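# Place yellow sponge beside blue foam block on desk

## Task

Move the yellow sponge onto the desk holding the blue foam block so it sits beside that block with only a narrow gap. Every foam block must stay at its starting spot and orientation, nothing new may end up on the floor, and the cartons must remain standing on their desks. The robot must not tip over or finish leaning, and the result must hold by itself without the robot supporting anything at the end.

## Robot and tools

Robot: a Hello Robot Stretch 3 with a single arm. It has a two-wheeled base, a lift that slides up a mast, and a telescoping arm that reaches out to the robot's RIGHT side. The base cannot strafe, so to shift the gripper forward or back you drive the base. The base is 0.33 m long and 0.34 m wide and turns about a point midway between the wheels, 0.05 m behind its front edge. With the arm retracted and the wrist folded, a spin sweeps a 0.28 m radius. An unfolded, level wrist reaches past that radius.

Frames: the base frame has its origin on the floor between the drive wheels, x forward, y left, z up. hand_pose is reported in the base frame, located where the closed fingertips meet. With all wrist joints at zero, its x axis points up, y points back along the arm toward the mast, and z points to the rear. The odometry frame is the base frame at the start of the scene. Heading is positive to the left, in the range -3.142 to 3.142.

execute_actions: the argument actions is a list holding one action or none. An empty list just returns the state and images. An action may contain base, joints, or both, plus an optional contact_limits. The motions begin together and may finish at different times.
- base is relative to where the base last reported itself and takes exactly one key. translate_m is metres along the robot's heading, forward positive, range -1 to 1. rotate_rad is a turn in place in radians, left (CCW) positive, range -3.2 to 3.2.
- joints is a dict of absolute targets keyed by name. lift_m is 0 to 1.1 m of arm height on the mast. arm_m is 0 to 0.52 m of extension. wrist_yaw_rad is -1.345 to 4.42: 0 lines up with the arm, positive swings toward the front, and 3.0 is folded over the base. wrist_pitch_rad is -1.57 to 0.451, where 0 is level and negative tips the fingers down. wrist_roll_rad is -2.911 to 2.911, and 0 puts the fingers side by side. gripper_m is -0.089 to 0.179, larger meaning wider. The real fingertip gap is smaller than this value: about 0.007 less near closed, 0.025 less fully open, and 0 below 0.007. head_pan_rad is -3.953 to 1.73: 0 faces forward, positive turns left, -1.57 looks along the arm. head_tilt_rad is -1.53 to 0.419, negative looking down. Done tolerances are ±0.004 for lift, arm and gripper, ±0.02 for yaw, roll and head, and ±0.05 for pitch.
- A joint or base left out of an action may keep pushing toward its earlier target without any status showing it.
- contact_limits: {"arm_m": effort %} in the range 1 to 100 halts the arm when its motor effort reaches that level, and caps how hard the arm holds until the next action. Lower values are gentler, but a very low one stops the arm immediately. Values above the maximum are cut down to it.
- cameras: a list chosen from head_camera, nav_camera, wrist_camera, all. Omitted or null means all, and [] means none.
- An unknown key or an out-of-range value rejects the whole call and nothing moves. A single action lasts at most 15 s. Once a result reports a stop, any later motion calls in the same reply are skipped.

wait(seconds 0 to 10) lets the scene run with no new command. zoom_image(camera, region [x0,y0,x1,y1] in pixels, at most 504x504) enlarges part of that camera's latest full image. finished_scene(scene) closes the scene for good and reports success, so call it only once the result is stable.

Result lines: base_status and joint_status report how each commanded motion ended. done means the target was reached; for the base it only means the wheels turned, even if they slipped. off_target means it stopped short and may still be pushing. After contact_stop, time_out or torque_fault the old target is discarded. A lift or arm that contact-stops goes slack until commanded again, so a loaded lift may sink. on_its_own describes uncommanded joints, and its "held at" gives the target, not the current position. motor_effort is in percent, with the peak shown in brackets. These readings are noisy with fixed offsets, and an at-rest effort outside its normal range suggests pushing or carrying a load. Positive wheel effort drives forward. lidar_m has 12 sectors of 30°, with the 1st ahead and the rest running CCW (4th left, 7th behind, 10th right). It scans a plane 0.17 m above the floor, so it sees table legs, not tops, and ignores clear objects. The robot's own parts can block sectors 5, 6, 9 and 10. wrist_depth_mm and head_depth_mm are 7x7 grids of median depths starting at the top left, with the head grid sideways. base_odometry counts wheel rotation, so slip shows up as distance. turned_by_wheels and turned_by_imu give the turn since the last result. base_tilt is in degrees, forward/right positive, with up to about 4° of fixed bias.

Cameras: head_camera and nav_camera move with head pan and tilt, and wrist_camera rides on the gripper. The calibration values are approximate.

Gripping: to grasp, command gripper_m below the object's width. To release, open at least 0.02 above the value where contact began. Neither the reading nor done confirms a hold, so check the images. Squeezing too hard triggers a stall guard that weakens the grip. Send a different value to re-squeeze.

Speed: the base runs at 0.30 m/s and 1.9 rad/s only when stowed (lift<0.30, arm<0.03, yaw>2.54). Otherwise it is limited to 0.10 m/s and 0.63 rad/s.

Avoid these: fold or unfold the wrist only with lift between 0.32 and 0.95, pitch at -0.4 and roll near 0. After folding, the lift may go down to 0.25. If yaw is below -0.4, keep pitch at -0.5 or lower. Do not push the arm against rigid objects with the gripper above about 0.45 m, and do not push a second time after a contact stop, since the robot can tip. Never drive while holding or pressing something that is fixed. If the robot snags or leans, reverse the last move in small steps, pull the gripper free, and lower the lift to about 0.2. Wrist servos cut out for 10 s after prolonged strain. Do not drop, slam or shove objects, knock the blue block or the other foam blocks, topple the cartons, or let anything fall to the floor. Objects may get bumped briefly, so check the final placement before finishing.

Each tool is called after "Emit:" as name(argument=value, ...) on one line, values as JSON.

## Session

Emit:
execute_actions(actions=[{"joints":{"head_pan_rad":-1.2,"head_tilt_rad":-0.5}}])

Scene clock: 1.17 s.
base_odometry: x=+0.000 y=+0.000 heading=+0.000 (m, m, rad; odometry frame)
turned_by_wheels: +0.000 (rad since the last result)
turned_by_imu: +0.000 (rad since the last result)
base_tilt: forward=+3.0 right=+0.3 (deg)
lidar_m: 1.59 1.85 2.45 2.13 2.48 1.58 1.20 1.49 2.44 1.94 1.98 2.00
head_depth_mm: 1825 1426 2174 2330 1809 1473 1228 / 1876 1468 2248 2425 1841 1473 1229 / 1932 1513 2300 2438 1849 1468 1229 / 1978 1587 2390 2473 1848 1482 1227 / 2004 2100 2382 2364 1855 1482 1236 / 2082 2262 2564 2502 1864 1479 1244 / 2115 2361 2684 2510 1892 1492 1239
base_status: not commanded
joint_positions: lift_m=+0.552 arm_m=+0.003 wrist_yaw_rad=+3.038 wrist_pitch_rad=-0.320 wrist_roll_rad=+0.014 gripper_m=+0.037 head_pan_rad=-1.193 head_tilt_rad=-0.493
joint_status: all done
motor_effort: left_wheel=+0(0) right_wheel=+0(0) lift_m=+25(25) arm_m=+1(1) wrist_yaw_rad=+1(1) wrist_pitch_rad=+7(7) wrist_roll_rad=+0(0) gripper_m=-1(0) head_pan_rad=-4(51) head_tilt_rad=-3(35) (%)
hand_pose: x=+0.0031 y=+0.0866 z=+0.5878 quat_wxyz=(+0.149, +0.707, +0.075, +0.687) (m; base frame)
wrist_depth_mm: - - - - - - - / - - - - - - - / - - - - - - - / - - - - - - - / - - - - - - - / 876 867 - 942 971 - - / 742 747 752 775 786 827 835
pictures: head_camera (sideways: a quarter turn clockwise sets it upright), nav_camera (sideways: a quarter turn counterclockwise sets it upright), wrist_camera
camera_calibration (this result's frames):
head_camera: T_world_to_cam=[[-0.161211, 0.480563, -0.862015, 1.14732], [0.939231, 0.342934, 0.0155298, -0.0208099], [0.303077, -0.807128, -0.506645, 0.619831], [0, 0, 0, 1]] pos_world=[0.0166494, -0.0439408, 1.30336]
nav_camera: T_world_to_cam=[[0.17795, -0.465952, 0.866731, -1.08301], [-0.934718, -0.35539, 0.000851303, 0.0577026], [0.307631, -0.8103, -0.498775, 0.605323], [0, 0, 0, 1]] pos_world=[0.0604401, 0.006371, 1.24055]
wrist_camera: T_world_to_cam=[[0.992995, -0.106504, 0.0511729, -0.0316918], [-0.00526289, -0.472518, -0.881305, 0.589597], [0.118042, 0.874862, -0.469769, 0.360662], [0, 0, 0, 1]] pos_world=[-0.00800071, -0.0403094, 0.690665]
Images, in order (width x height): head_camera 896x504, nav_camera 672x504, wrist_camera 644x364.

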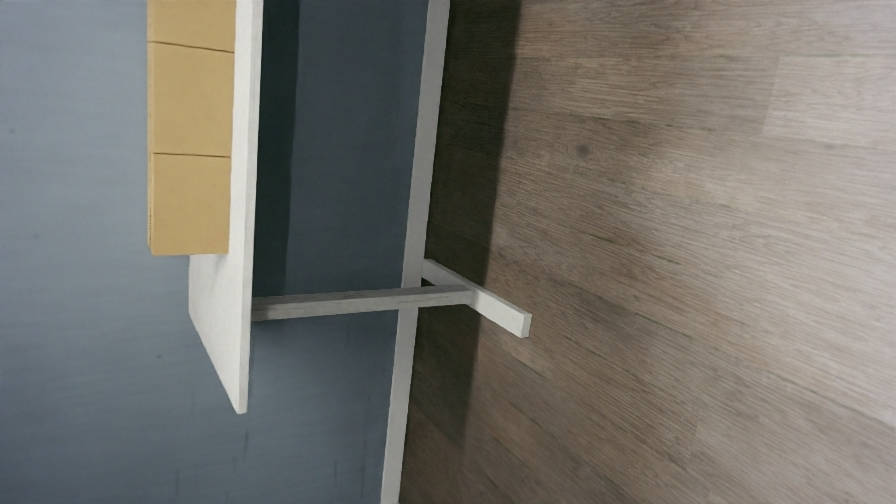

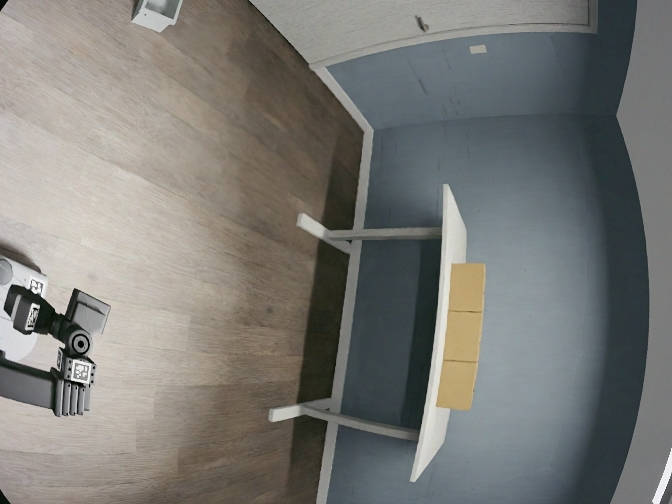

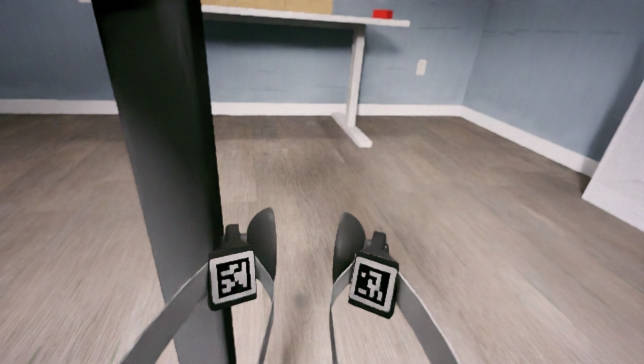

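Emit:
execute_actions(actions=[{"joints":{"head_pan_rad":1.5,"head_tilt_rad":-0.3}}], cameras=["head_camera","nav_camera"])

Scene clock: 3.50 s.
base_odometry: x=+0.000 y=+0.000 heading=+0.000 (m, m, rad; odometry frame)
turned_by_wheels: +0.000 (rad since the last result)
turned_by_imu: +0.000 (rad since the last result)
base_tilt: forward=+3.0 right=+0.2 (deg)
lidar_m: 1.59 1.84 2.46 2.12 2.48 1.59 1.20 1.48 2.44 1.93 1.99 2.01
head_depth_mm: 2192 2360 2568 2746 2291 1719 1373 / 2147 2348 2498 2666 2324 1736 1387 / 2129 2257 2411 2198 2285 1738 1381 / 2104 2220 2319 2527 2359 1744 1386 / 2048 2165 2314 1810 2363 1748 1397 / 2024 2114 2257 1810 2367 1774 1400 / 1968 2102 2197 1856 2424 1772 1418
base_status: not commanded
joint_positions: lift_m=+0.552 arm_m=+0.003 wrist_yaw_rad=+3.038 wrist_pitch_rad=-0.320 wrist_roll_rad=+0.014 gripper_m=+0.037 head_pan_rad=+1.493 head_tilt_rad=-0.310
joint_status: all done
motor_effort: left_wheel=+0(0) right_wheel=+0(0) lift_m=+26(25) arm_m=+1(1) wrist_yaw_rad=+1(1) wrist_pitch_rad=+7(6) wrist_roll_rad=+0(0) gripper_m=+0(0) head_pan_rad=+4(52) head_tilt_rad=+6(24) (%)
hand_pose: x=+0.0031 y=+0.0866 z=+0.5878 quat_wxyz=(+0.149, +0.707, +0.075, +0.687) (m; base frame)
wrist_depth_mm: - - - - - - - / - - - - - - - / - - - - - - - / - - - - - - - / - - - - - - - / 879 896 - 898 967 990 - / 744 750 752 774 806 827 843
pictures: head_camera (sideways: a quarter turn clockwise sets it upright), nav_camera (sideways: a quarter turn counterclockwise sets it upright)
camera_calibration (this result's frames):
head_camera: T_world_to_cam=[[-0.0539884, -0.337134, -0.939908, 1.24829], [-0.994527, 0.102477, 0.0203684, -0.0153175], [0.0894522, 0.935863, -0.340821, 0.405351], [0, 0, 0, 1]] pos_world=[0.0158999, 0.0430569, 1.31174]
nav_camera: T_world_to_cam=[[0.0324684, 0.330654, 0.943193, -1.18188], [0.99571, -0.0925086, -0.00184565, 0.0494382], [0.0866433, 0.939207, -0.332239, 0.389959], [0, 0, 0, 1]] pos_world=[-0.0446396, 0.029115, 1.24439]
Images, in order (width x height): head_camera 896x504, nav_camera 672x504.

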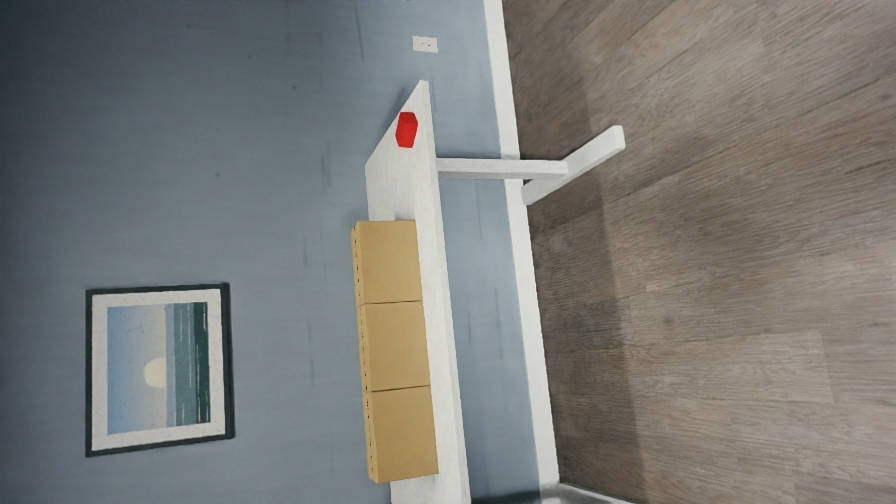

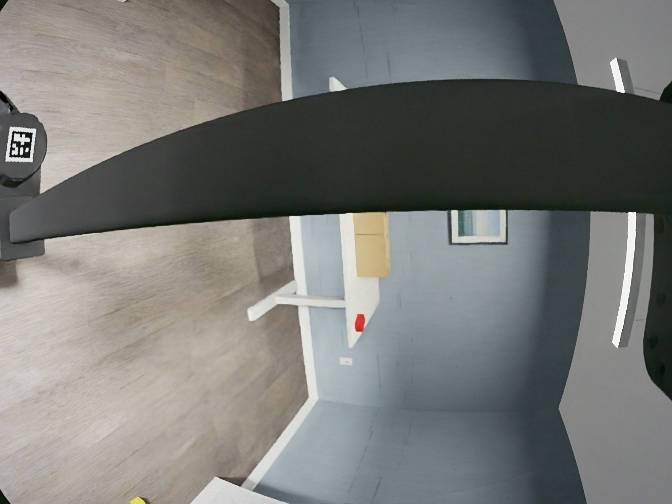

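Yellow on the floor ahead-left.

Emit:
execute_actions(actions=[{"joints":{"head_pan_rad":0.4,"head_tilt_rad":-0.7}}], cameras=["head_camera","nav_camera"])

Emit:
execute_actions(actions=[{"joints":{"head_pan_rad":-3.5,"head_tilt_rad":-0.4}}], cameras=["head_camera","nav_camera"])

Scene clock: 6.27 s.
base_odometry: x=+0.000 y=+0.000 heading=+0.000 (m, m, rad; odometry frame)
turned_by_wheels: +0.000 (rad since the last result)
turned_by_imu: +0.000 (rad since the last result)
base_tilt: forward=+2.9 right=+0.2 (deg)
lidar_m: 1.59 1.85 2.45 2.12 2.49 1.59 1.20 1.48 2.44 1.93 1.98 2.00
head_depth_mm: 1506 1718 1921 1839 1515 1298 1120 / 1510 1720 1970 1806 1534 1305 1130 / 1559 1693 1985 1879 1537 1301 1131 / 1587 1825 2074 1879 1548 1306 1136 / 1638 1875 2090 1891 1557 1308 1133 / 1629 1774 2077 1910 1559 1306 1134 / 1748 2077 2332 1911 1555 1314 1144
base_status: not commanded
joint_positions: lift_m=+0.552 arm_m=+0.003 wrist_yaw_rad=+3.038 wrist_pitch_rad=-0.320 wrist_roll_rad=+0.014 gripper_m=+0.037 head_pan_rad=+0.407 head_tilt_rad=-0.691
joint_status: all done
motor_effort: left_wheel=+0(0) right_wheel=+0(0) lift_m=+25(26) arm_m=+1(0) wrist_yaw_rad=+0(0) wrist_pitch_rad=+7(7) wrist_roll_rad=+0(0) gripper_m=+0(0) head_pan_rad=-4(53) head_tilt_rad=-6(32) (%)
hand_pose: x=+0.0031 y=+0.0866 z=+0.5878 quat_wxyz=(+0.149, +0.707, +0.075, +0.687) (m; base frame)
wrist_depth_mm: - - - - - - - / - - - - - - - / - - - - - - - / - - - - - - - / - - - - - - - / 864 888 - 913 967 966 - / 732 750 754 794 798 809 822
pictures: head_camera (sideways: a quarter turn clockwise sets it upright), nav_camera (sideways: a quarter turn counterclockwise sets it upright)
camera_calibration (this result's frames):
head_camera: T_world_to_cam=[[-0.621906, -0.238258, -0.745966, 0.99884], [-0.367909, 0.929811, 0.00974616, -0.00530339], [0.691285, 0.280509, -0.665912, 0.82466], [0, 0, 0, 1]] pos_world=[0.0491582, 0.011588, 1.2943]
nav_camera: T_world_to_cam=[[0.607794, 0.254986, 0.752043, -0.936109], [0.382943, -0.923765, 0.0037186, 0.0459325], [0.695659, 0.285729, -0.659104, 0.811537], [0, 0, 0, 1]] pos_world=[-0.0131806, 0.0492456, 1.23871]
Images, in order (width x height): head_camera 896x504, nav_camera 672x504.

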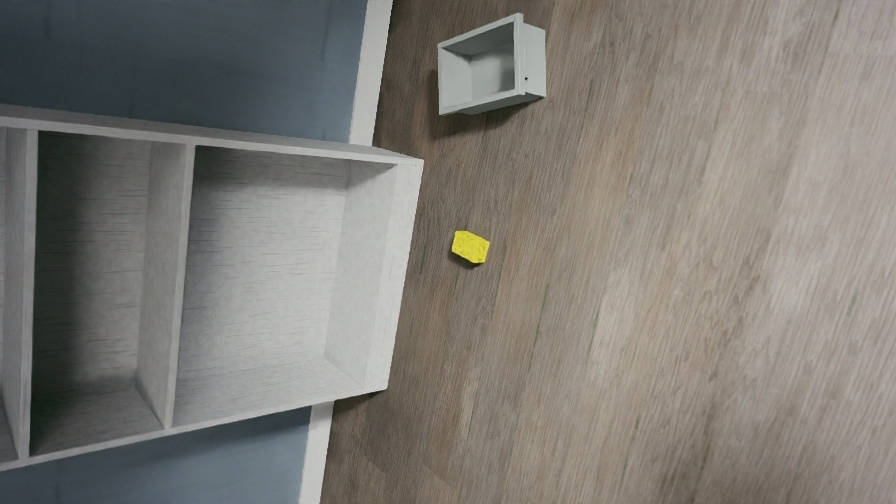

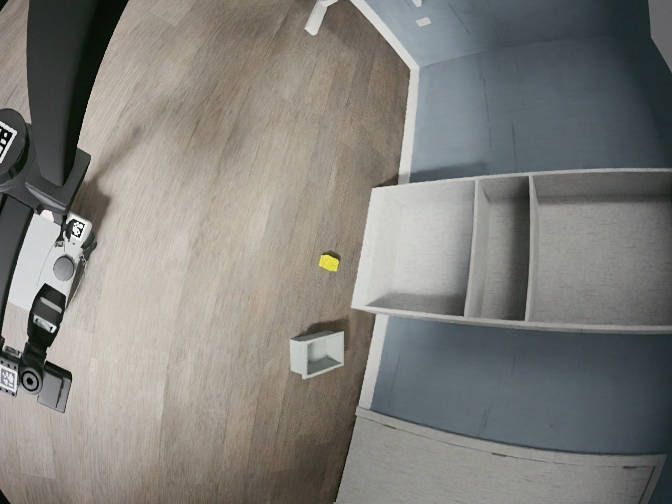

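Scene clock: 8.53 s.
base_odometry: x=+0.000 y=+0.000 heading=+0.000 (m, m, rad; odometry frame)
turned_by_wheels: +0.000 (rad since the last result)
turned_by_imu: +0.000 (rad since the last result)
base_tilt: forward=+3.0 right=+0.2 (deg)
lidar_m: 1.59 1.85 2.46 2.12 2.49 1.59 1.20 1.48 2.44 1.93 1.99 2.00
head_depth_mm: 2044 2235 2469 2638 2009 1555 1280 / 1951 2120 2322 2584 2036 1568 1279 / 1842 1982 2175 2342 2020 1578 1300 / 1753 1887 2005 1404 1901 1588 1299 / 1654 1800 1899 1309 2055 1593 1297 / 1591 1688 1802 1246 2063 1597 1299 / 1517 1625 1731 1179 1913 1555 1311
base_status: not commanded
joint_positions: lift_m=+0.552 arm_m=+0.003 wrist_yaw_rad=+3.038 wrist_pitch_rad=-0.320 wrist_roll_rad=+0.014 gripper_m=+0.037 head_pan_rad=-3.493 head_tilt_rad=-0.409
joint_status: all done
motor_effort: left_wheel=+0(0) right_wheel=+0(0) lift_m=+26(25) arm_m=+1(1) wrist_yaw_rad=+1(0) wrist_pitch_rad=+7(7) wrist_roll_rad=+0(0) gripper_m=+0(0) head_pan_rad=-4(54) head_tilt_rad=+5(30) (%)
hand_pose: x=+0.0031 y=+0.0866 z=+0.5878 quat_wxyz=(+0.149, +0.707, +0.075, +0.687) (m; base frame)
wrist_depth_mm: - - - - - - - / - - - - - - - / - - - - - - - / - - - - - - - / - - - - - - - / 870 882 - 932 991 979 - / 735 749 767 783 804 822 859
pictures: head_camera (sideways: a quarter turn clockwise sets it upright), nav_camera (sideways: a quarter turn counterclockwise sets it upright)
camera_calibration (this result's frames):
head_camera: T_world_to_cam=[[0.395625, -0.174274, -0.901726, 1.19572], [-0.368732, -0.929364, 0.0178369, -0.0158367], [-0.84114, 0.325439, -0.431941, 0.529605], [0, 0, 0, 1]] pos_world=[-0.0334238, 0.0213103, 1.30725]
nav_camera: T_world_to_cam=[[-0.395533, 0.151929, 0.905799, -1.13047], [0.357782, 0.933805, -0.000394715, 0.0514404], [-0.8459, 0.323922, -0.423708, 0.514681], [0, 0, 0, 1]] pos_world=[-0.0301732, -0.0430012, 1.24207]
Images, in order (width x height): head_camera 896x504, nav_camera 672x504.

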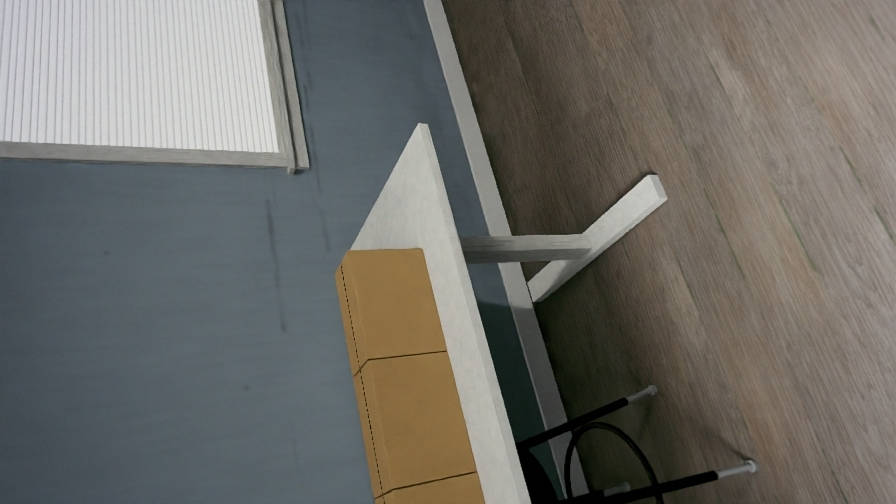

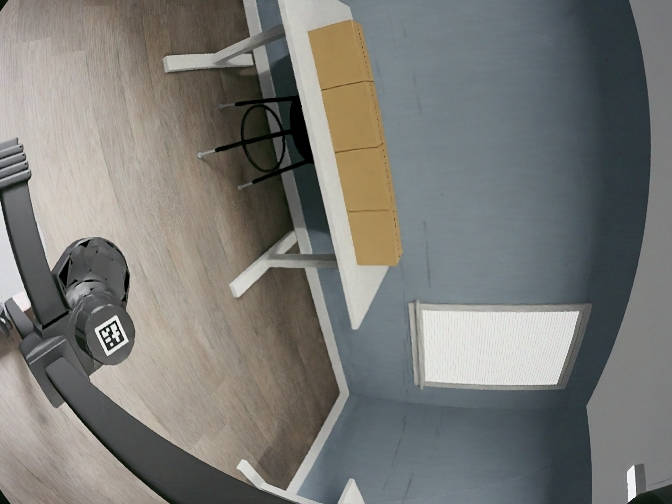

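Emit:
execute_actions(actions=[{"base":{"rotate_rad":0.37},"joints":{"lift_m":0.27,"head_pan_rad":-1.57,"head_tilt_rad":-1.0}}], cameras=[])

Emit:
execute_actions(actions=[{"base":{"translate_m":0.87}}], cameras=[])

Emit:
execute_actions(actions=[{"base":{"rotate_rad":1.57}}], cameras=[])

Emit:
execute_actions(actions=[{"joints":{"lift_m":0.4,"wrist_pitch_rad":-0.4}}], cameras=[])

Emit:
execute_actions(actions=[{"joints":{"wrist_yaw_rad":0,"gripper_m":0.17}}], cameras=[])

Emit:
execute_actions(actions=[{"joints":{"wrist_pitch_rad":-1.5,"arm_m":0.1}}], cameras=["head_camera","wrist_camera"])

Scene clock: 14.97 s.
base_odometry: x=+0.000 y=+0.000 heading=+0.370 (m, m, rad; odometry frame)
turned_by_wheels: +0.370 (rad since the last result)
turned_by_imu: +0.368 (rad since the last result)
base_tilt: forward=+3.0 right=+0.2 (deg)
lidar_m: 1.59 1.84 2.12 2.06 2.16 1.59 1.48 2.19 1.93 1.98 2.15 1.89
head_depth_mm: 2050 1913 1662 1460 1301 1171 1088 / 2098 1907 1650 1457 1309 1189 - / 2133 1938 1667 1464 1298 1209 - / 2180 1929 1663 1471 1311 1215 - / 2115 1915 1646 1461 1307 1186 1076 / 2219 1944 1664 1478 1317 1191 1087 / 2223 1935 1673 1471 1310 1184 1087
base_status: done
joint_positions: lift_m=+0.271 arm_m=+0.003 wrist_yaw_rad=+3.038 wrist_pitch_rad=-0.320 wrist_roll_rad=+0.014 gripper_m=+0.037 head_pan_rad=-1.577 head_tilt_rad=-0.988
joint_status: all done
motor_effort: left_wheel=-2(6) right_wheel=+1(5) lift_m=+9(24) arm_m=+0(1) wrist_yaw_rad=+0(1) wrist_pitch_rad=+7(7) wrist_roll_rad=+0(0) gripper_m=+0(0) head_pan_rad=+4(53) head_tilt_rad=-7(41) (%)
hand_pose: x=+0.0031 y=+0.0866 z=+0.3061 quat_wxyz=(+0.149, +0.707, +0.076, +0.687) (m; base frame)
wrist_depth_mm: - - - - - - - / - - - - - - - / - - - - - - - / 797 830 907 907 938 - - / 629 640 - 696 724 743 752 / 520 531 - 546 566 582 598 / 448 - - 482 467 487 495
pictures: none
No camera images: the call's "cameras" was empty. Leave "cameras" out to get every camera's image.

Scene clock: 19.57 s.
base_odometry: x=+0.811 y=+0.314 heading=+0.370 (m, m, rad; odometry frame)
turned_by_wheels: +0.000 (rad since the last result)
turned_by_imu: +0.001 (rad since the last result)
base_tilt: forward=+2.9 right=+0.1 (deg)
lidar_m: 1.01 1.03 2.17 1.78 2.57 2.31 2.06 2.50 2.10 2.08 1.21 0.74
head_depth_mm: 2147 1923 1662 1462 1292 1180 1086 / 2219 1929 1662 1461 1309 1189 - / 2234 1928 1661 1459 1308 1215 - / 2286 1914 1681 1458 1308 1223 - / 2319 1935 1668 1467 1292 1180 1077 / 2120 1946 1658 1470 1290 1189 1086 / 1753 1813 1686 1470 1279 1195 1083
base_status: done
joint_positions: lift_m=+0.271 arm_m=+0.003 wrist_yaw_rad=+3.038 wrist_pitch_rad=-0.320 wrist_roll_rad=+0.014 gripper_m=+0.037 head_pan_rad=-1.577 head_tilt_rad=-0.988
joint_status: not commanded
motor_effort: left_wheel=-2(8) right_wheel=+1(6) lift_m=+9(9) arm_m=+1(1) wrist_yaw_rad=+0(0) wrist_pitch_rad=+7(7) wrist_roll_rad=+0(0) gripper_m=+0(0) head_pan_rad=+4(4) head_tilt_rad=-7(6) (%)
hand_pose: x=+0.0031 y=+0.0866 z=+0.3060 quat_wxyz=(+0.149, +0.707, +0.076, +0.687) (m; base frame)
wrist_depth_mm: - - - - - - - / - - - - - - - / - - - - - - - / 818 831 901 908 932 986 - / 630 643 - 700 732 740 764 / 516 531 - 543 569 570 601 / 446 - - 480 470 483 496
pictures: none
No camera images: the call's "cameras" was empty. Leave "cameras" out to get every camera's image.

Scene clock: 21.77 s.
base_odometry: x=+0.811 y=+0.314 heading=+1.940 (m, m, rad; odometry frame)
turned_by_wheels: +1.570 (rad since the last result)
turned_by_imu: +1.554 (rad since the last result)
base_tilt: forward=+2.9 right=+0.2 (deg)
lidar_m: 1.78 2.23 2.31 2.35 2.50 2.10 2.11 1.22 0.74 1.01 1.03 2.13
head_depth_mm: 835 1095 1346 1468 1263 1164 1081 / 897 855 1297 1428 1304 1189 - / 906 873 1389 1396 1305 1231 - / 922 878 1440 1412 1281 1220 - / 927 1177 1458 1416 1308 1183 1078 / 948 1217 1489 1424 1311 1196 1077 / 953 1234 1419 1442 1310 1190 1087
base_status: done
joint_positions: lift_m=+0.271 arm_m=+0.003 wrist_yaw_rad=+3.038 wrist_pitch_rad=-0.320 wrist_roll_rad=+0.014 gripper_m=+0.037 head_pan_rad=-1.577 head_tilt_rad=-0.988
joint_status: not commanded
motor_effort: left_wheel=-1(10) right_wheel=+1(9) lift_m=+9(9) arm_m=+0(0) wrist_yaw_rad=+1(1) wrist_pitch_rad=+7(7) wrist_roll_rad=+0(0) gripper_m=+0(0) head_pan_rad=+3(4) head_tilt_rad=-7(6) (%)
hand_pose: x=+0.0031 y=+0.0866 z=+0.3060 quat_wxyz=(+0.149, +0.707, +0.076, +0.687) (m; base frame)
wrist_depth_mm: - - - - - - - / - - - - - - - / - - - - - - - / 807 837 911 907 950 - - / 630 644 - 695 721 731 768 / 515 524 - 545 584 589 608 / 445 - - 478 471 487 492
pictures: none
No camera images: the call's "cameras" was empty. Leave "cameras" out to get every camera's image.

Scene clock: 23.77 s.
base_odometry: x=+0.811 y=+0.314 heading=+1.940 (m, m, rad; odometry frame)
turned_by_wheels: +0.000 (rad since the last result)
turned_by_imu: +0.000 (rad since the last result)
base_tilt: forward=+2.9 right=+0.2 (deg)
lidar_m: 1.78 2.22 2.31 2.35 2.50 2.10 2.11 1.21 0.74 1.01 1.03 2.13
head_depth_mm: 836 1088 1361 1464 1254 1160 1090 / 897 855 1301 1428 1305 1196 - / 906 875 1387 1394 1299 - - / 923 880 1437 1412 1294 1210 - / 928 1186 1453 1426 1306 1183 1084 / 950 1213 1476 1436 1313 1184 1084 / 956 1229 1404 1450 1320 1196 1087
base_status: not commanded
joint_positions: lift_m=+0.399 arm_m=+0.003 wrist_yaw_rad=+3.038 wrist_pitch_rad=-0.415 wrist_roll_rad=+0.014 gripper_m=+0.037 head_pan_rad=-1.577 head_tilt_rad=-0.988
joint_status: all done
motor_effort: left_wheel=-1(1) right_wheel=+1(1) lift_m=+39(38) arm_m=+1(1) wrist_yaw_rad=+1(0) wrist_pitch_rad=+6(6) wrist_roll_rad=+0(0) gripper_m=+0(0) head_pan_rad=+4(4) head_tilt_rad=-6(6) (%)
hand_pose: x=+0.0020 y=+0.0758 z=+0.4127 quat_wxyz=(+0.182, +0.703, +0.108, +0.679) (m; base frame)
wrist_depth_mm: - - - - - - - / - - - - - - - / - - - - - - - / 888 929 970 982 - - - / 731 752 - 792 824 838 882 / 617 619 - 645 686 686 692 / 539 541 556 576 556 580 602
pictures: none
No camera images: the call's "cameras" was empty. Leave "cameras" out to get every camera's image.

Scene clock: 26.30 s.
base_odometry: x=+0.811 y=+0.314 heading=+1.940 (m, m, rad; odometry frame)
turned_by_wheels: +0.000 (rad since the last result)
turned_by_imu: +0.000 (rad since the last result)
base_tilt: forward=+3.0 right=+0.2 (deg)
lidar_m: 1.78 2.23 2.31 2.35 2.50 2.10 2.11 1.22 0.74 1.01 1.03 2.13
head_depth_mm: 837 1089 1345 1460 1257 1156 1095 / 896 854 1292 1451 1306 1193 - / 905 878 1393 1386 1307 - - / 922 883 1432 1416 1308 1188 - / 926 1178 1458 1422 1314 1183 1077 / 955 1214 1481 1428 1304 1186 1083 / 956 1227 1408 1443 1314 1186 1076
base_status: not commanded
joint_positions: lift_m=+0.399 arm_m=+0.003 wrist_yaw_rad=+0.002 wrist_pitch_rad=-0.415 wrist_roll_rad=+0.014 gripper_m=+0.170 head_pan_rad=-1.577 head_tilt_rad=-0.988
joint_status: all done
motor_effort: left_wheel=-1(1) right_wheel=+1(2) lift_m=+39(39) arm_m=+1(1) wrist_yaw_rad=-1(0) wrist_pitch_rad=+6(6) wrist_roll_rad=+0(0) gripper_m=+0(85) head_pan_rad=+4(4) head_tilt_rad=-7(7) (%)
hand_pose: x=-0.0210 y=-0.3727 z=+0.4127 quat_wxyz=(+0.688, +0.146, -0.696, -0.146) (m; base frame)
wrist_depth_mm: 668 778 755 705 663 644 630 / - 841 848 777 705 703 668 / - 887 939 839 752 772 724 / 882 778 788 828 829 831 766 / 756 747 736 686 678 841 804 / - 633 647 658 668 - 701 / 517 540 550 559 573 566 598
pictures: none
No camera images: the call's "cameras" was empty. Leave "cameras" out to get every camera's image.

Scene clock: 28.23 s.
base_odometry: x=+0.811 y=+0.314 heading=+1.940 (m, m, rad; odometry frame)
turned_by_wheels: +0.000 (rad since the last result)
turned_by_imu: +0.000 (rad since the last result)
base_tilt: forward=+2.9 right=+0.2 (deg)
lidar_m: 1.78 2.22 2.30 2.35 2.50 2.10 2.11 1.22 0.74 1.01 1.03 2.13
head_depth_mm: 838 1092 1345 1467 1271 1158 1089 / 894 852 1306 1445 1310 1197 - / 902 876 1383 1408 1344 1200 - / 922 879 1425 1416 1303 1181 - / 929 1179 1457 1412 1308 1185 1084 / 951 1220 1485 1434 1321 1181 1080 / 960 1225 1419 1437 1315 1186 1091
base_status: not commanded
joint_positions: lift_m=+0.399 arm_m=+0.100 wrist_yaw_rad=+0.001 wrist_pitch_rad=-1.495 wrist_roll_rad=+0.014 gripper_m=+0.170 head_pan_rad=-1.577 head_tilt_rad=-0.988
joint_status: all done
motor_effort: left_wheel=-1(1) right_wheel=+1(1) lift_m=+39(39) arm_m=+6(5) wrist_yaw_rad=-1(2) wrist_pitch_rad=-3(6) wrist_roll_rad=+0(0) gripper_m=+0(0) head_pan_rad=+4(4) head_tilt_rad=-6(6) (%)
hand_pose: x=-0.0216 y=-0.2398 z=+0.2806 quat_wxyz=(+0.515, +0.478, -0.521, -0.484) (m; base frame)
wrist_depth_mm: 416 420 428 428 435 438 384 / 430 424 430 432 439 442 388 / 429 431 439 439 444 451 383 / 441 437 448 451 452 467 385 / 440 447 452 457 464 465 444 / - 457 457 - - - 478 / 457 461 463 - - - 481
pictures: head_camera (sideways: a quarter turn clockwise sets it upright), wrist_camera
camera_calibration (this result's frames):
head_camera: T_world_to_cam=[[0.0324431, 0.854456, -0.51851, 0.69848], [0.999289, -0.0376953, 0.000407167, -0.00148301], [-0.0191975, -0.518155, -0.855071, 1.07496], [0, 0, 0, 1]] pos_world=[-0.00054234, -0.0398789, 1.28134]
wrist_camera: T_world_to_cam=[[-0.998662, -0.0462587, 0.0231072, -0.0469141], [-0.0438604, 0.994483, 0.0952841, 0.241448], [-0.0273874, 0.0941432, -0.995182, 0.46191], [0, 0, 0, 1]] pos_world=[-0.0236108, -0.285772, 0.437762]
Images, in order (width x height): head_camera 896x504, wrist_camera 644x364.

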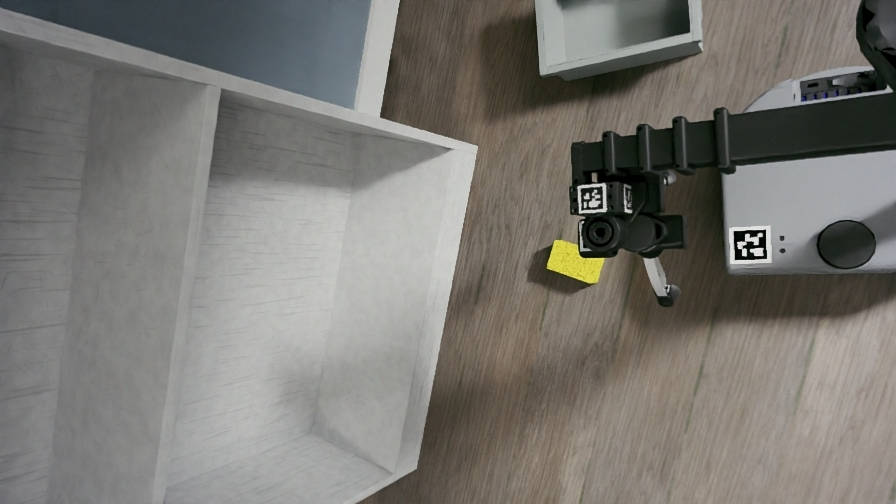

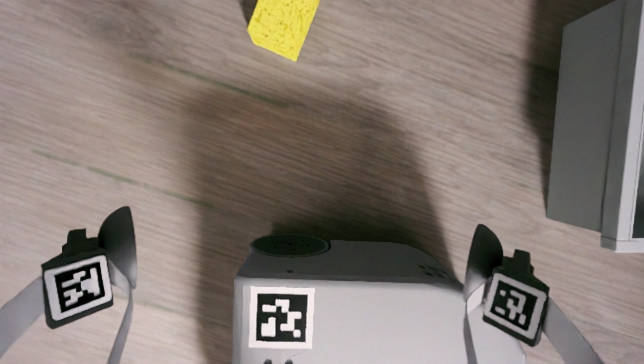

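Emit:
execute_actions(actions=[{"base":{"translate_m":0.03},"joints":{"arm_m":0.32,"lift_m":0.25}}], cameras=["wrist_camera"])

Scene clock: 32.23 s.
base_odometry: x=+0.800 y=+0.342 heading=+1.940 (m, m, rad; odometry frame)
turned_by_wheels: +0.000 (rad since the last result)
turned_by_imu: +0.000 (rad since the last result)
base_tilt: forward=+2.9 right=+0.2 (deg)
lidar_m: 1.75 2.20 2.30 2.24 2.52 2.13 2.13 1.23 0.76 1.01 1.02 2.15
head_depth_mm: 838 1046 1356 1452 1271 1155 1089 / 895 853 1274 1412 1308 1188 - / 912 875 1404 1385 1312 1203 - / 923 879 1436 1414 1260 1191 - / 938 1187 1454 1431 1319 1190 1079 / 950 1223 1473 1433 1318 1180 1083 / 961 1206 1372 1443 1315 1186 1085
base_status: done
joint_positions: lift_m=+0.251 arm_m=+0.320 wrist_yaw_rad=+0.000 wrist_pitch_rad=-1.497 wrist_roll_rad=+0.014 gripper_m=+0.170 head_pan_rad=-1.577 head_tilt_rad=-0.988
joint_status: all done
motor_effort: left_wheel=-2(4) right_wheel=+1(6) lift_m=+9(36) arm_m=+7(6) wrist_yaw_rad=+0(1) wrist_pitch_rad=-1(2) wrist_roll_rad=+0(0) gripper_m=+0(0) head_pan_rad=+4(4) head_tilt_rad=-6(6) (%)
hand_pose: x=-0.0216 y=-0.4595 z=+0.1322 quat_wxyz=(+0.515, +0.478, -0.521, -0.485) (m; base frame)
wrist_depth_mm: 279 279 282 283 290 289 293 / 280 282 288 287 291 295 295 / 282 286 289 292 297 297 299 / 290 290 296 251 300 305 309 / 291 294 297 256 306 307 313 / - 302 303 306 310 - 314 / 302 306 308 311 314 320 325
pictures: wrist_camera
camera_calibration (this result's frames):
wrist_camera: T_world_to_cam=[[-0.998697, -0.0455306, 0.0230475, -0.0533004], [-0.0431051, 0.99439, 0.0965936, 0.473834], [-0.0273162, 0.0954743, -0.995057, 0.335487], [0, 0, 0, 1]] pos_world=[-0.0236421, -0.505633, 0.289288]
Images, in order (width x height): wrist_camera 644x364.

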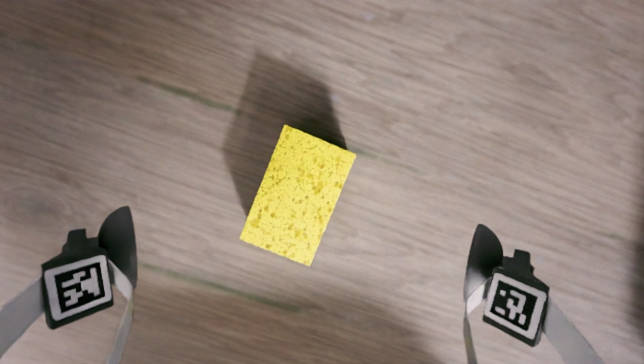

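Centre y≈-.472, x≈-.012. Fine.

Emit:
execute_actions(actions=[{"joints":{"arm_m":0.332,"lift_m":0.145}}], cameras=[])

Emit:
execute_actions(actions=[{"joints":{"gripper_m":0.03}}], cameras=[])

Emit:
execute_actions(actions=[{"joints":{"lift_m":1.05,"arm_m":0.0,"head_pan_rad":0.3,"head_tilt_rad":-0.3}}])

Scene clock: 35.50 s.
base_odometry: x=+0.800 y=+0.342 heading=+1.940 (m, m, rad; odometry frame)
turned_by_wheels: +0.000 (rad since the last result)
turned_by_imu: +0.000 (rad since the last result)
base_tilt: forward=+3.0 right=+0.3 (deg)
lidar_m: 1.75 2.20 2.29 2.24 2.52 2.13 2.13 1.22 0.76 1.02 1.02 2.14
head_depth_mm: 837 1040 1368 1461 1280 1161 1092 / 904 855 1286 1414 1303 1192 - / 913 876 1397 1394 1307 1201 - / 921 882 1452 1412 1267 1199 - / 935 1193 1456 1424 1320 1183 1079 / 948 1225 1490 1434 1315 1191 1082 / 963 1212 1367 1462 1314 1193 1083
base_status: not commanded
joint_positions: lift_m=+0.146 arm_m=+0.332 wrist_yaw_rad=+0.000 wrist_pitch_rad=-1.497 wrist_roll_rad=+0.014 gripper_m=+0.170 head_pan_rad=-1.577 head_tilt_rad=-0.988
joint_status: all done
motor_effort: left_wheel=-2(2) right_wheel=+1(2) lift_m=+9(10) arm_m=+7(8) wrist_yaw_rad=+0(0) wrist_pitch_rad=-1(2) wrist_roll_rad=+0(0) gripper_m=+0(0) head_pan_rad=+4(4) head_tilt_rad=-7(6) (%)
hand_pose: x=-0.0216 y=-0.4714 z=+0.0272 quat_wxyz=(+0.515, +0.478, -0.521, -0.485) (m; base frame)
wrist_depth_mm: 178 179 180 182 183 186 188 / 181 181 183 184 186 189 191 / 183 185 186 188 191 192 193 / 185 187 188 145 192 194 196 / 188 190 147 148 196 198 199 / - 192 148 150 198 - 203 / 193 196 152 199 203 205 207
pictures: none
No camera images: the call's "cameras" was empty. Leave "cameras" out to get every camera's image.

Scene clock: 37.40 s.
base_odometry: x=+0.800 y=+0.342 heading=+1.940 (m, m, rad; odometry frame)
turned_by_wheels: +0.000 (rad since the last result)
turned_by_imu: +0.000 (rad since the last result)
base_tilt: forward=+3.0 right=+0.1 (deg)
lidar_m: 1.75 2.20 2.29 2.24 2.52 2.13 2.13 1.22 0.75 1.01 1.02 2.15
head_depth_mm: 838 1039 1363 1463 1278 1164 1090 / 896 853 1273 1413 1303 1192 - / 915 878 1398 1394 1304 1199 - / 921 882 1458 1412 1266 1196 - / 937 1196 1454 1415 1311 1178 1078 / 955 1227 1493 1426 1312 1185 1086 / 966 1211 1361 1438 1310 1191 1086
base_status: not commanded
joint_positions: lift_m=+0.146 arm_m=+0.332 wrist_yaw_rad=+0.000 wrist_pitch_rad=-1.497 wrist_roll_rad=+0.014 gripper_m=+0.031 head_pan_rad=-1.577 head_tilt_rad=-0.988
joint_status: all done
motor_effort: left_wheel=-2(2) right_wheel=+1(2) lift_m=+9(8) arm_m=+7(6) wrist_yaw_rad=+0(0) wrist_pitch_rad=-1(1) wrist_roll_rad=+0(0) gripper_m=-14(87) head_pan_rad=+4(4) head_tilt_rad=-6(6) (%)
hand_pose: x=-0.0216 y=-0.4714 z=+0.0272 quat_wxyz=(+0.515, +0.478, -0.521, -0.485) (m; base frame)
wrist_depth_mm: 177 179 180 183 185 187 188 / 180 181 184 185 186 189 191 / 182 184 185 187 190 192 193 / 185 187 188 144 193 195 197 / 189 190 146 146 196 197 201 / 190 193 148 148 - 200 203 / 193 196 197 150 202 205 206
pictures: none
No camera images: the call's "cameras" was empty. Leave "cameras" out to get every camera's image.

Scene clock: 46.47 s.
base_odometry: x=+0.800 y=+0.342 heading=+1.940 (m, m, rad; odometry frame)
turned_by_wheels: +0.000 (rad since the last result)
turned_by_imu: +0.000 (rad since the last result)
base_tilt: forward=+2.9 right=+0.2 (deg)
lidar_m: 1.75 2.20 2.29 2.23 2.52 2.13 2.12 1.22 0.75 1.02 1.02 2.14
head_depth_mm: 1797 1864 1998 1606 2197 1724 1366 / 1888 1975 2125 1602 2295 1723 1393 / 2005 2125 2276 1725 2378 1745 1390 / 2103 2271 2377 1849 2377 1740 1381 / 2260 2385 2576 2298 2349 1748 1399 / 2401 2594 2810 3033 2379 1773 1408 / 2562 2753 3019 3226 2384 1798 1412
base_status: not commanded
joint_positions: lift_m=+1.049 arm_m=+0.003 wrist_yaw_rad=+0.000 wrist_pitch_rad=-1.497 wrist_roll_rad=+0.014 gripper_m=+0.031 head_pan_rad=+0.293 head_tilt_rad=-0.310
joint_status: all done
joint sent to its limit — the command would take arm_m past its lower limit, so that joint was sent only as far as its limit.
motor_effort: left_wheel=-1(2) right_wheel=+1(1) lift_m=+39(41) arm_m=-4(4) wrist_yaw_rad=+1(0) wrist_pitch_rad=-1(2) wrist_roll_rad=+0(0) gripper_m=-14(14) head_pan_rad=+5(54) head_tilt_rad=+6(45) (%)
hand_pose: x=-0.0216 y=-0.1430 z=+0.9306 quat_wxyz=(+0.515, +0.478, -0.521, -0.485) (m; base frame)
wrist_depth_mm: - - - - - - - / - - - - - - - / - - - - - - - / - - - 144 - - - / - - 145 146 - - - / - - 147 148 - - - / - - - 151 - - -
pictures: head_camera (sideways: a quarter turn clockwise sets it upright), nav_camera (sideways: a quarter turn counterclockwise sets it upright), wrist_camera
camera_calibration (this result's frames):
head_camera: T_world_to_cam=[[-0.333961, -0.0719296, -0.939838, 1.24991], [-0.264947, 0.964048, 0.0203634, -0.0197614], [0.904585, 0.255808, -0.341012, 0.400627], [0, 0, 0, 1]] pos_world=[0.0497831, 0.00647277, 1.31173]
nav_camera: T_world_to_cam=[[0.320122, 0.0896379, 0.943126, -1.18355], [0.27467, -0.961537, -0.00184268, 0.0538327], [0.906685, 0.259638, -0.33243, 0.385206], [0, 0, 0, 1]] pos_world=[0.014834, 0.0578388, 1.24439]
wrist_camera: T_world_to_cam=[[-0.998697, -0.0455469, 0.0230288, -0.0572755], [-0.0431118, 0.99435, 0.0970052, 0.0815863], [-0.027317, 0.095886, -0.995017, 1.09975], [0, 0, 0, 1]] pos_world=[-0.0236418, -0.189184, 1.08767]
Images, in order (width x height): head_camera 896x504, nav_camera 672x504, wrist_camera 644x364.

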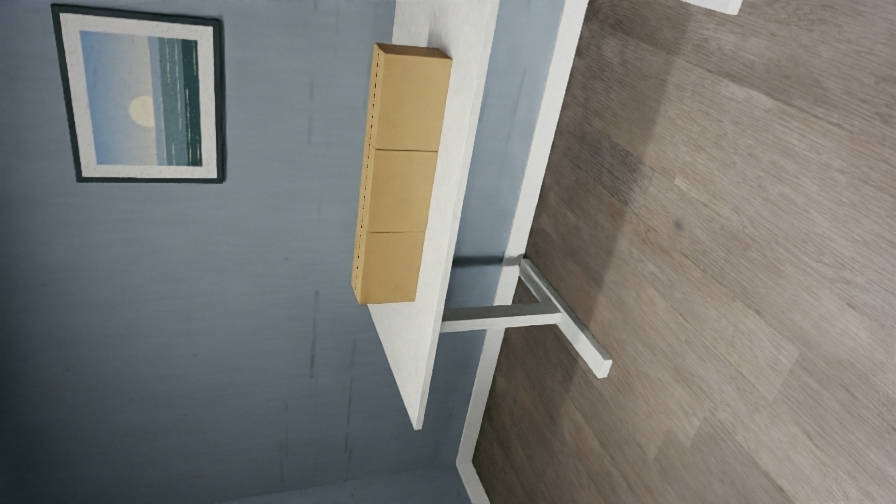

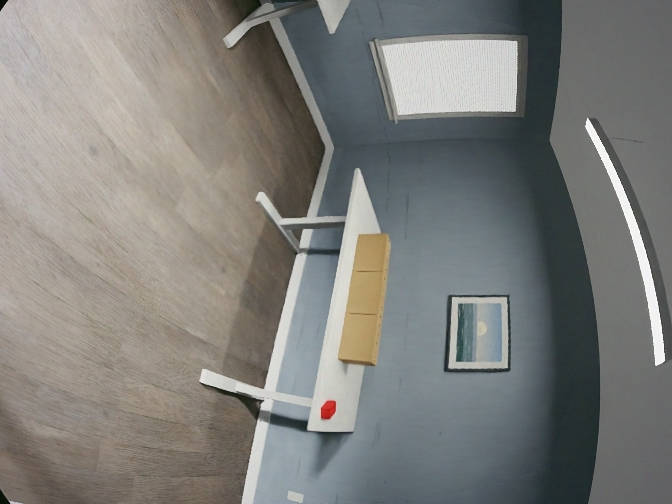

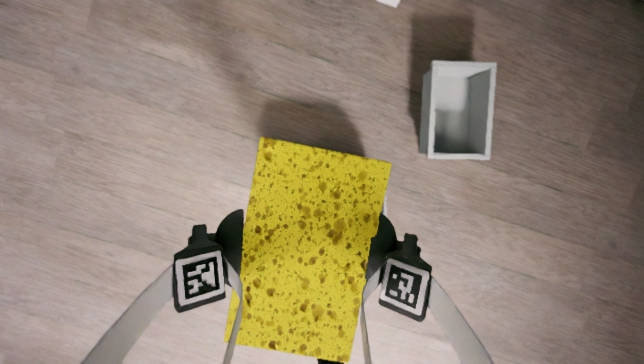

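Drive closer to look over.

Emit:
execute_actions(actions=[{"base":{"translate_m":1.0},"joints":{"head_tilt_rad":-0.6}}], cameras=["nav_camera","head_camera"])

Scene clock: 58.73 s.
base_odometry: x=+0.440 y=+1.275 heading=+1.940 (m, m, rad; odometry frame)
turned_by_wheels: +0.000 (rad since the last result)
turned_by_imu: +0.001 (rad since the last result)
base_tilt: forward=+3.0 right=+0.1 (deg)
lidar_m: 1.22 1.34 2.45 2.04 2.84 3.29 2.61 1.45 1.04 1.32 1.40 0.79
head_depth_mm: 983 1082 1163 798 744 645 1166 / 1033 1136 1228 706 740 1268 1161 / 1088 1215 1279 742 751 1339 1172 / 1148 1289 1306 802 774 1373 1174 / 1218 1374 1305 856 828 1391 1176 / 1299 1483 916 911 1541 1387 1175 / 1393 1605 973 962 1622 1391 1186
base_status: done
joint_positions: lift_m=+1.049 arm_m=+0.003 wrist_yaw_rad=+0.000 wrist_pitch_rad=-1.497 wrist_roll_rad=+0.014 gripper_m=+0.031 head_pan_rad=+0.293 head_tilt_rad=-0.592
joint_status: all done
motor_effort: left_wheel=-2(3) right_wheel=+1(5) lift_m=+40(40) arm_m=-4(5) wrist_yaw_rad=+1(1) wrist_pitch_rad=-1(2) wrist_roll_rad=+0(0) gripper_m=-14(14) head_pan_rad=+4(4) head_tilt_rad=-4(27) (%)
hand_pose: x=-0.0216 y=-0.1430 z=+0.9306 quat_wxyz=(+0.515, +0.478, -0.521, -0.485) (m; base frame)
wrist_depth_mm: - - - - - - - / - - - - - - - / - - - - - - - / - - - 144 - - - / - - 146 145 - - - / - - 147 148 - - - / - - - 150 - - -
pictures: head_camera (sideways: a quarter turn clockwise sets it upright), nav_camera (sideways: a quarter turn counterclockwise sets it upright)
camera_calibration (this result's frames):
head_camera: T_world_to_cam=[[-0.571717, -0.143744, -0.80776, 1.07908], [-0.260645, 0.965351, 0.0126916, -0.00979377], [0.777948, 0.217795, -0.589374, 0.724568], [0, 0, 0, 1]] pos_world=[0.0507012, 0.00675908, 1.29881]
nav_camera: T_world_to_cam=[[0.559061, 0.161807, 0.813185, -1.01551], [0.274928, -0.961462, 0.00230021, 0.0484376], [0.782219, 0.222281, -0.582001, 0.710709], [0, 0, 0, 1]] pos_world=[-0.00151387, 0.0529112, 1.23932]
Images, in order (width x height): head_camera 896x504, nav_camera 672x504.

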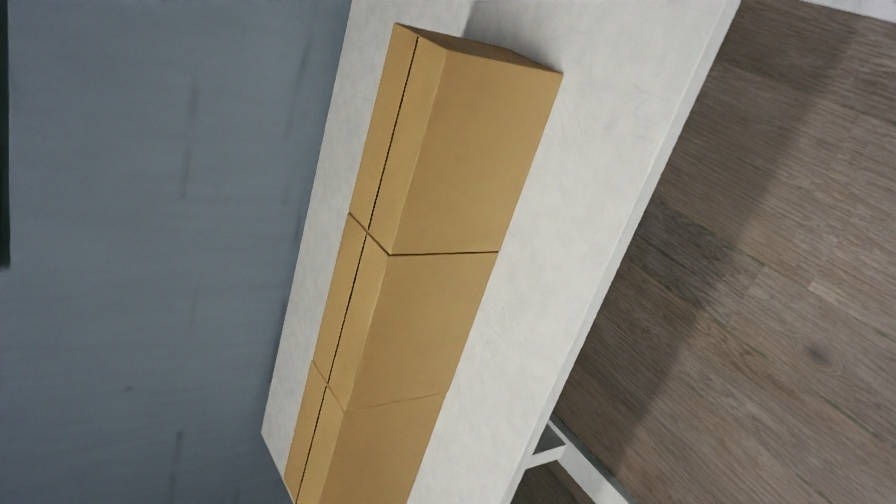

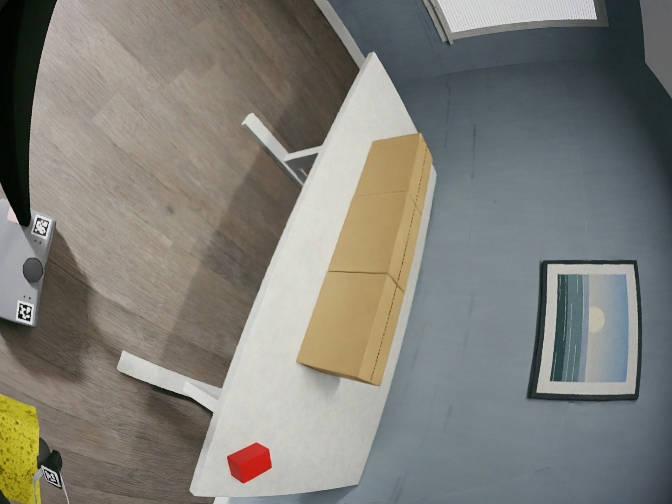

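Emit:
execute_actions(actions=[{"base":{"rotate_rad":1.33},"joints":{"lift_m":1.1,"wrist_pitch_rad":-0.6,"head_pan_rad":-1.57}}], cameras=[])

Emit:
execute_actions(actions=[{"base":{"translate_m":0.45},"joints":{"arm_m":0.4}}], cameras=["wrist_camera","nav_camera"])

Scene clock: 63.57 s.
base_odometry: x=+0.440 y=+1.275 heading=-3.014 (m, m, rad; odometry frame)
turned_by_wheels: +1.330 (rad since the last result)
turned_by_imu: +1.324 (rad since the last result)
base_tilt: forward=+3.0 right=+0.2 (deg)
lidar_m: 2.04 2.15 3.27 3.10 1.45 1.04 1.12 1.39 1.25 0.79 1.27 1.33
head_depth_mm: - - - - - 1301 1168 / - - - - - 1309 1171 / - - - - - 1309 1147 / 991 - 1179 921 727 1316 1173 / 995 1108 1213 801 753 1311 1185 / 998 1113 1210 718 753 1333 1181 / 996 1114 1207 727 756 1333 1191
base_status: done
joint_positions: lift_m=+1.096 arm_m=+0.003 wrist_yaw_rad=+0.000 wrist_pitch_rad=-0.619 wrist_roll_rad=+0.014 gripper_m=+0.031 head_pan_rad=-1.563 head_tilt_rad=-0.593
joint_status: all done
joint sent to its limit — the command would take lift_m past its upper limit, so that joint was sent only as far as its limit.
motor_effort: left_wheel=-1(7) right_wheel=+1(5) lift_m=+39(42) arm_m=-4(5) wrist_yaw_rad=+0(0) wrist_pitch_rad=+8(8) wrist_roll_rad=+0(0) gripper_m=-14(14) head_pan_rad=-4(52) head_tilt_rad=-4(4) (%)
hand_pose: x=-0.0215 y=-0.3429 z=+1.0668 quat_wxyz=(+0.669, +0.214, -0.678, -0.217) (m; base frame)
wrist_depth_mm: 942 943 953 937 917 883 911 / 977 - 997 999 - - - / 481 504 540 847 - - - / 518 509 494 144 743 - - / 567 566 145 146 633 - - / 504 510 148 148 - - - / - - - 150 - - -
pictures: none
No camera images: the call's "cameras" was empty. Leave "cameras" out to get every camera's image.

Scene clock: 69.30 s.
base_odometry: x=-0.007 y=+1.218 heading=-3.014 (m, m, rad; odometry frame)
turned_by_wheels: +0.000 (rad since the last result)
turned_by_imu: -0.001 (rad since the last result)
base_tilt: forward=+3.0 right=+0.2 (deg)
lidar_m: 1.63 1.60 2.29 3.14 2.44 1.78 1.48 1.70 0.97 1.23 1.01 1.79
head_depth_mm: 1012 1121 1216 719 744 1331 1159 / 991 1115 1228 718 740 1331 1165 / - 1125 1218 716 746 1302 1171 / 988 1068 1186 718 751 1312 1180 / 1001 1116 1228 717 753 1319 1186 / 1003 1117 1230 723 756 1315 1179 / 1004 1127 1218 723 757 1327 1185
base_status: done
joint_positions: lift_m=+1.096 arm_m=+0.400 wrist_yaw_rad=+0.000 wrist_pitch_rad=-0.618 wrist_roll_rad=+0.014 gripper_m=+0.031 head_pan_rad=-1.563 head_tilt_rad=-0.593
joint_status: all done
motor_effort: left_wheel=-1(4) right_wheel=+1(5) lift_m=+40(40) arm_m=+6(8) wrist_yaw_rad=+1(1) wrist_pitch_rad=+7(8) wrist_roll_rad=+0(0) gripper_m=-14(14) head_pan_rad=-4(4) head_tilt_rad=-4(4) (%)
hand_pose: x=-0.0215 y=-0.7395 z=+1.0670 quat_wxyz=(+0.669, +0.214, -0.678, -0.217) (m; base frame)
wrist_depth_mm: 583 570 567 560 546 539 541 / 641 633 638 631 621 622 610 / 730 730 720 701 709 702 699 / 652 666 668 144 707 763 760 / 563 577 145 146 620 630 653 / 493 507 148 149 - 547 565 / 450 451 277 150 472 486 486
pictures: nav_camera (sideways: a quarter turn counterclockwise sets it upright), wrist_camera
camera_calibration (this result's frames):
nav_camera: T_world_to_cam=[[-0.0021587, -0.582278, 0.812987, -1.01183], [-0.999973, 0.00692573, 0.00230516, 0.0562081], [-0.00697277, -0.81296, -0.582278, 0.715883], [0, 0, 0, 1]] pos_world=[0.059014, -0.00757169, 1.23932]
wrist_camera: T_world_to_cam=[[-0.998683, -0.0120208, 0.0498804, -0.0913235], [-0.0436917, 0.708924, -0.70393, 1.30497], [-0.0268996, -0.705182, -0.708516, 0.394598], [0, 0, 0, 1]] pos_world=[-0.0235724, -0.647957, 1.20274]
Images, in order (width x height): nav_camera 672x504, wrist_camera 644x364.

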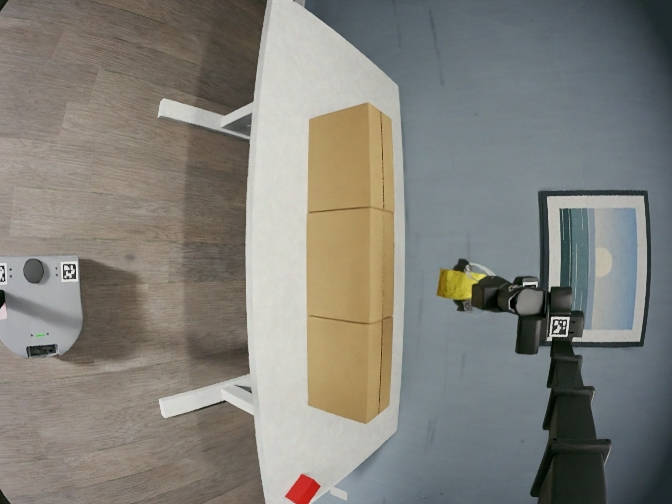

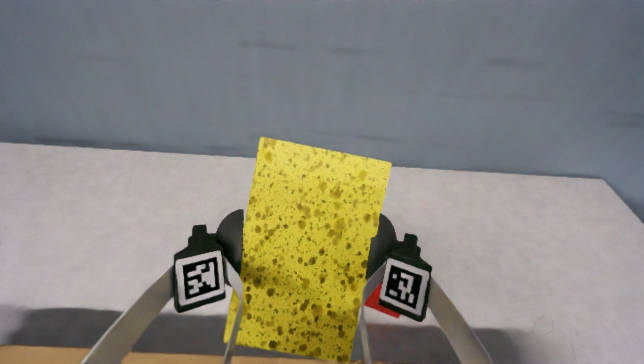

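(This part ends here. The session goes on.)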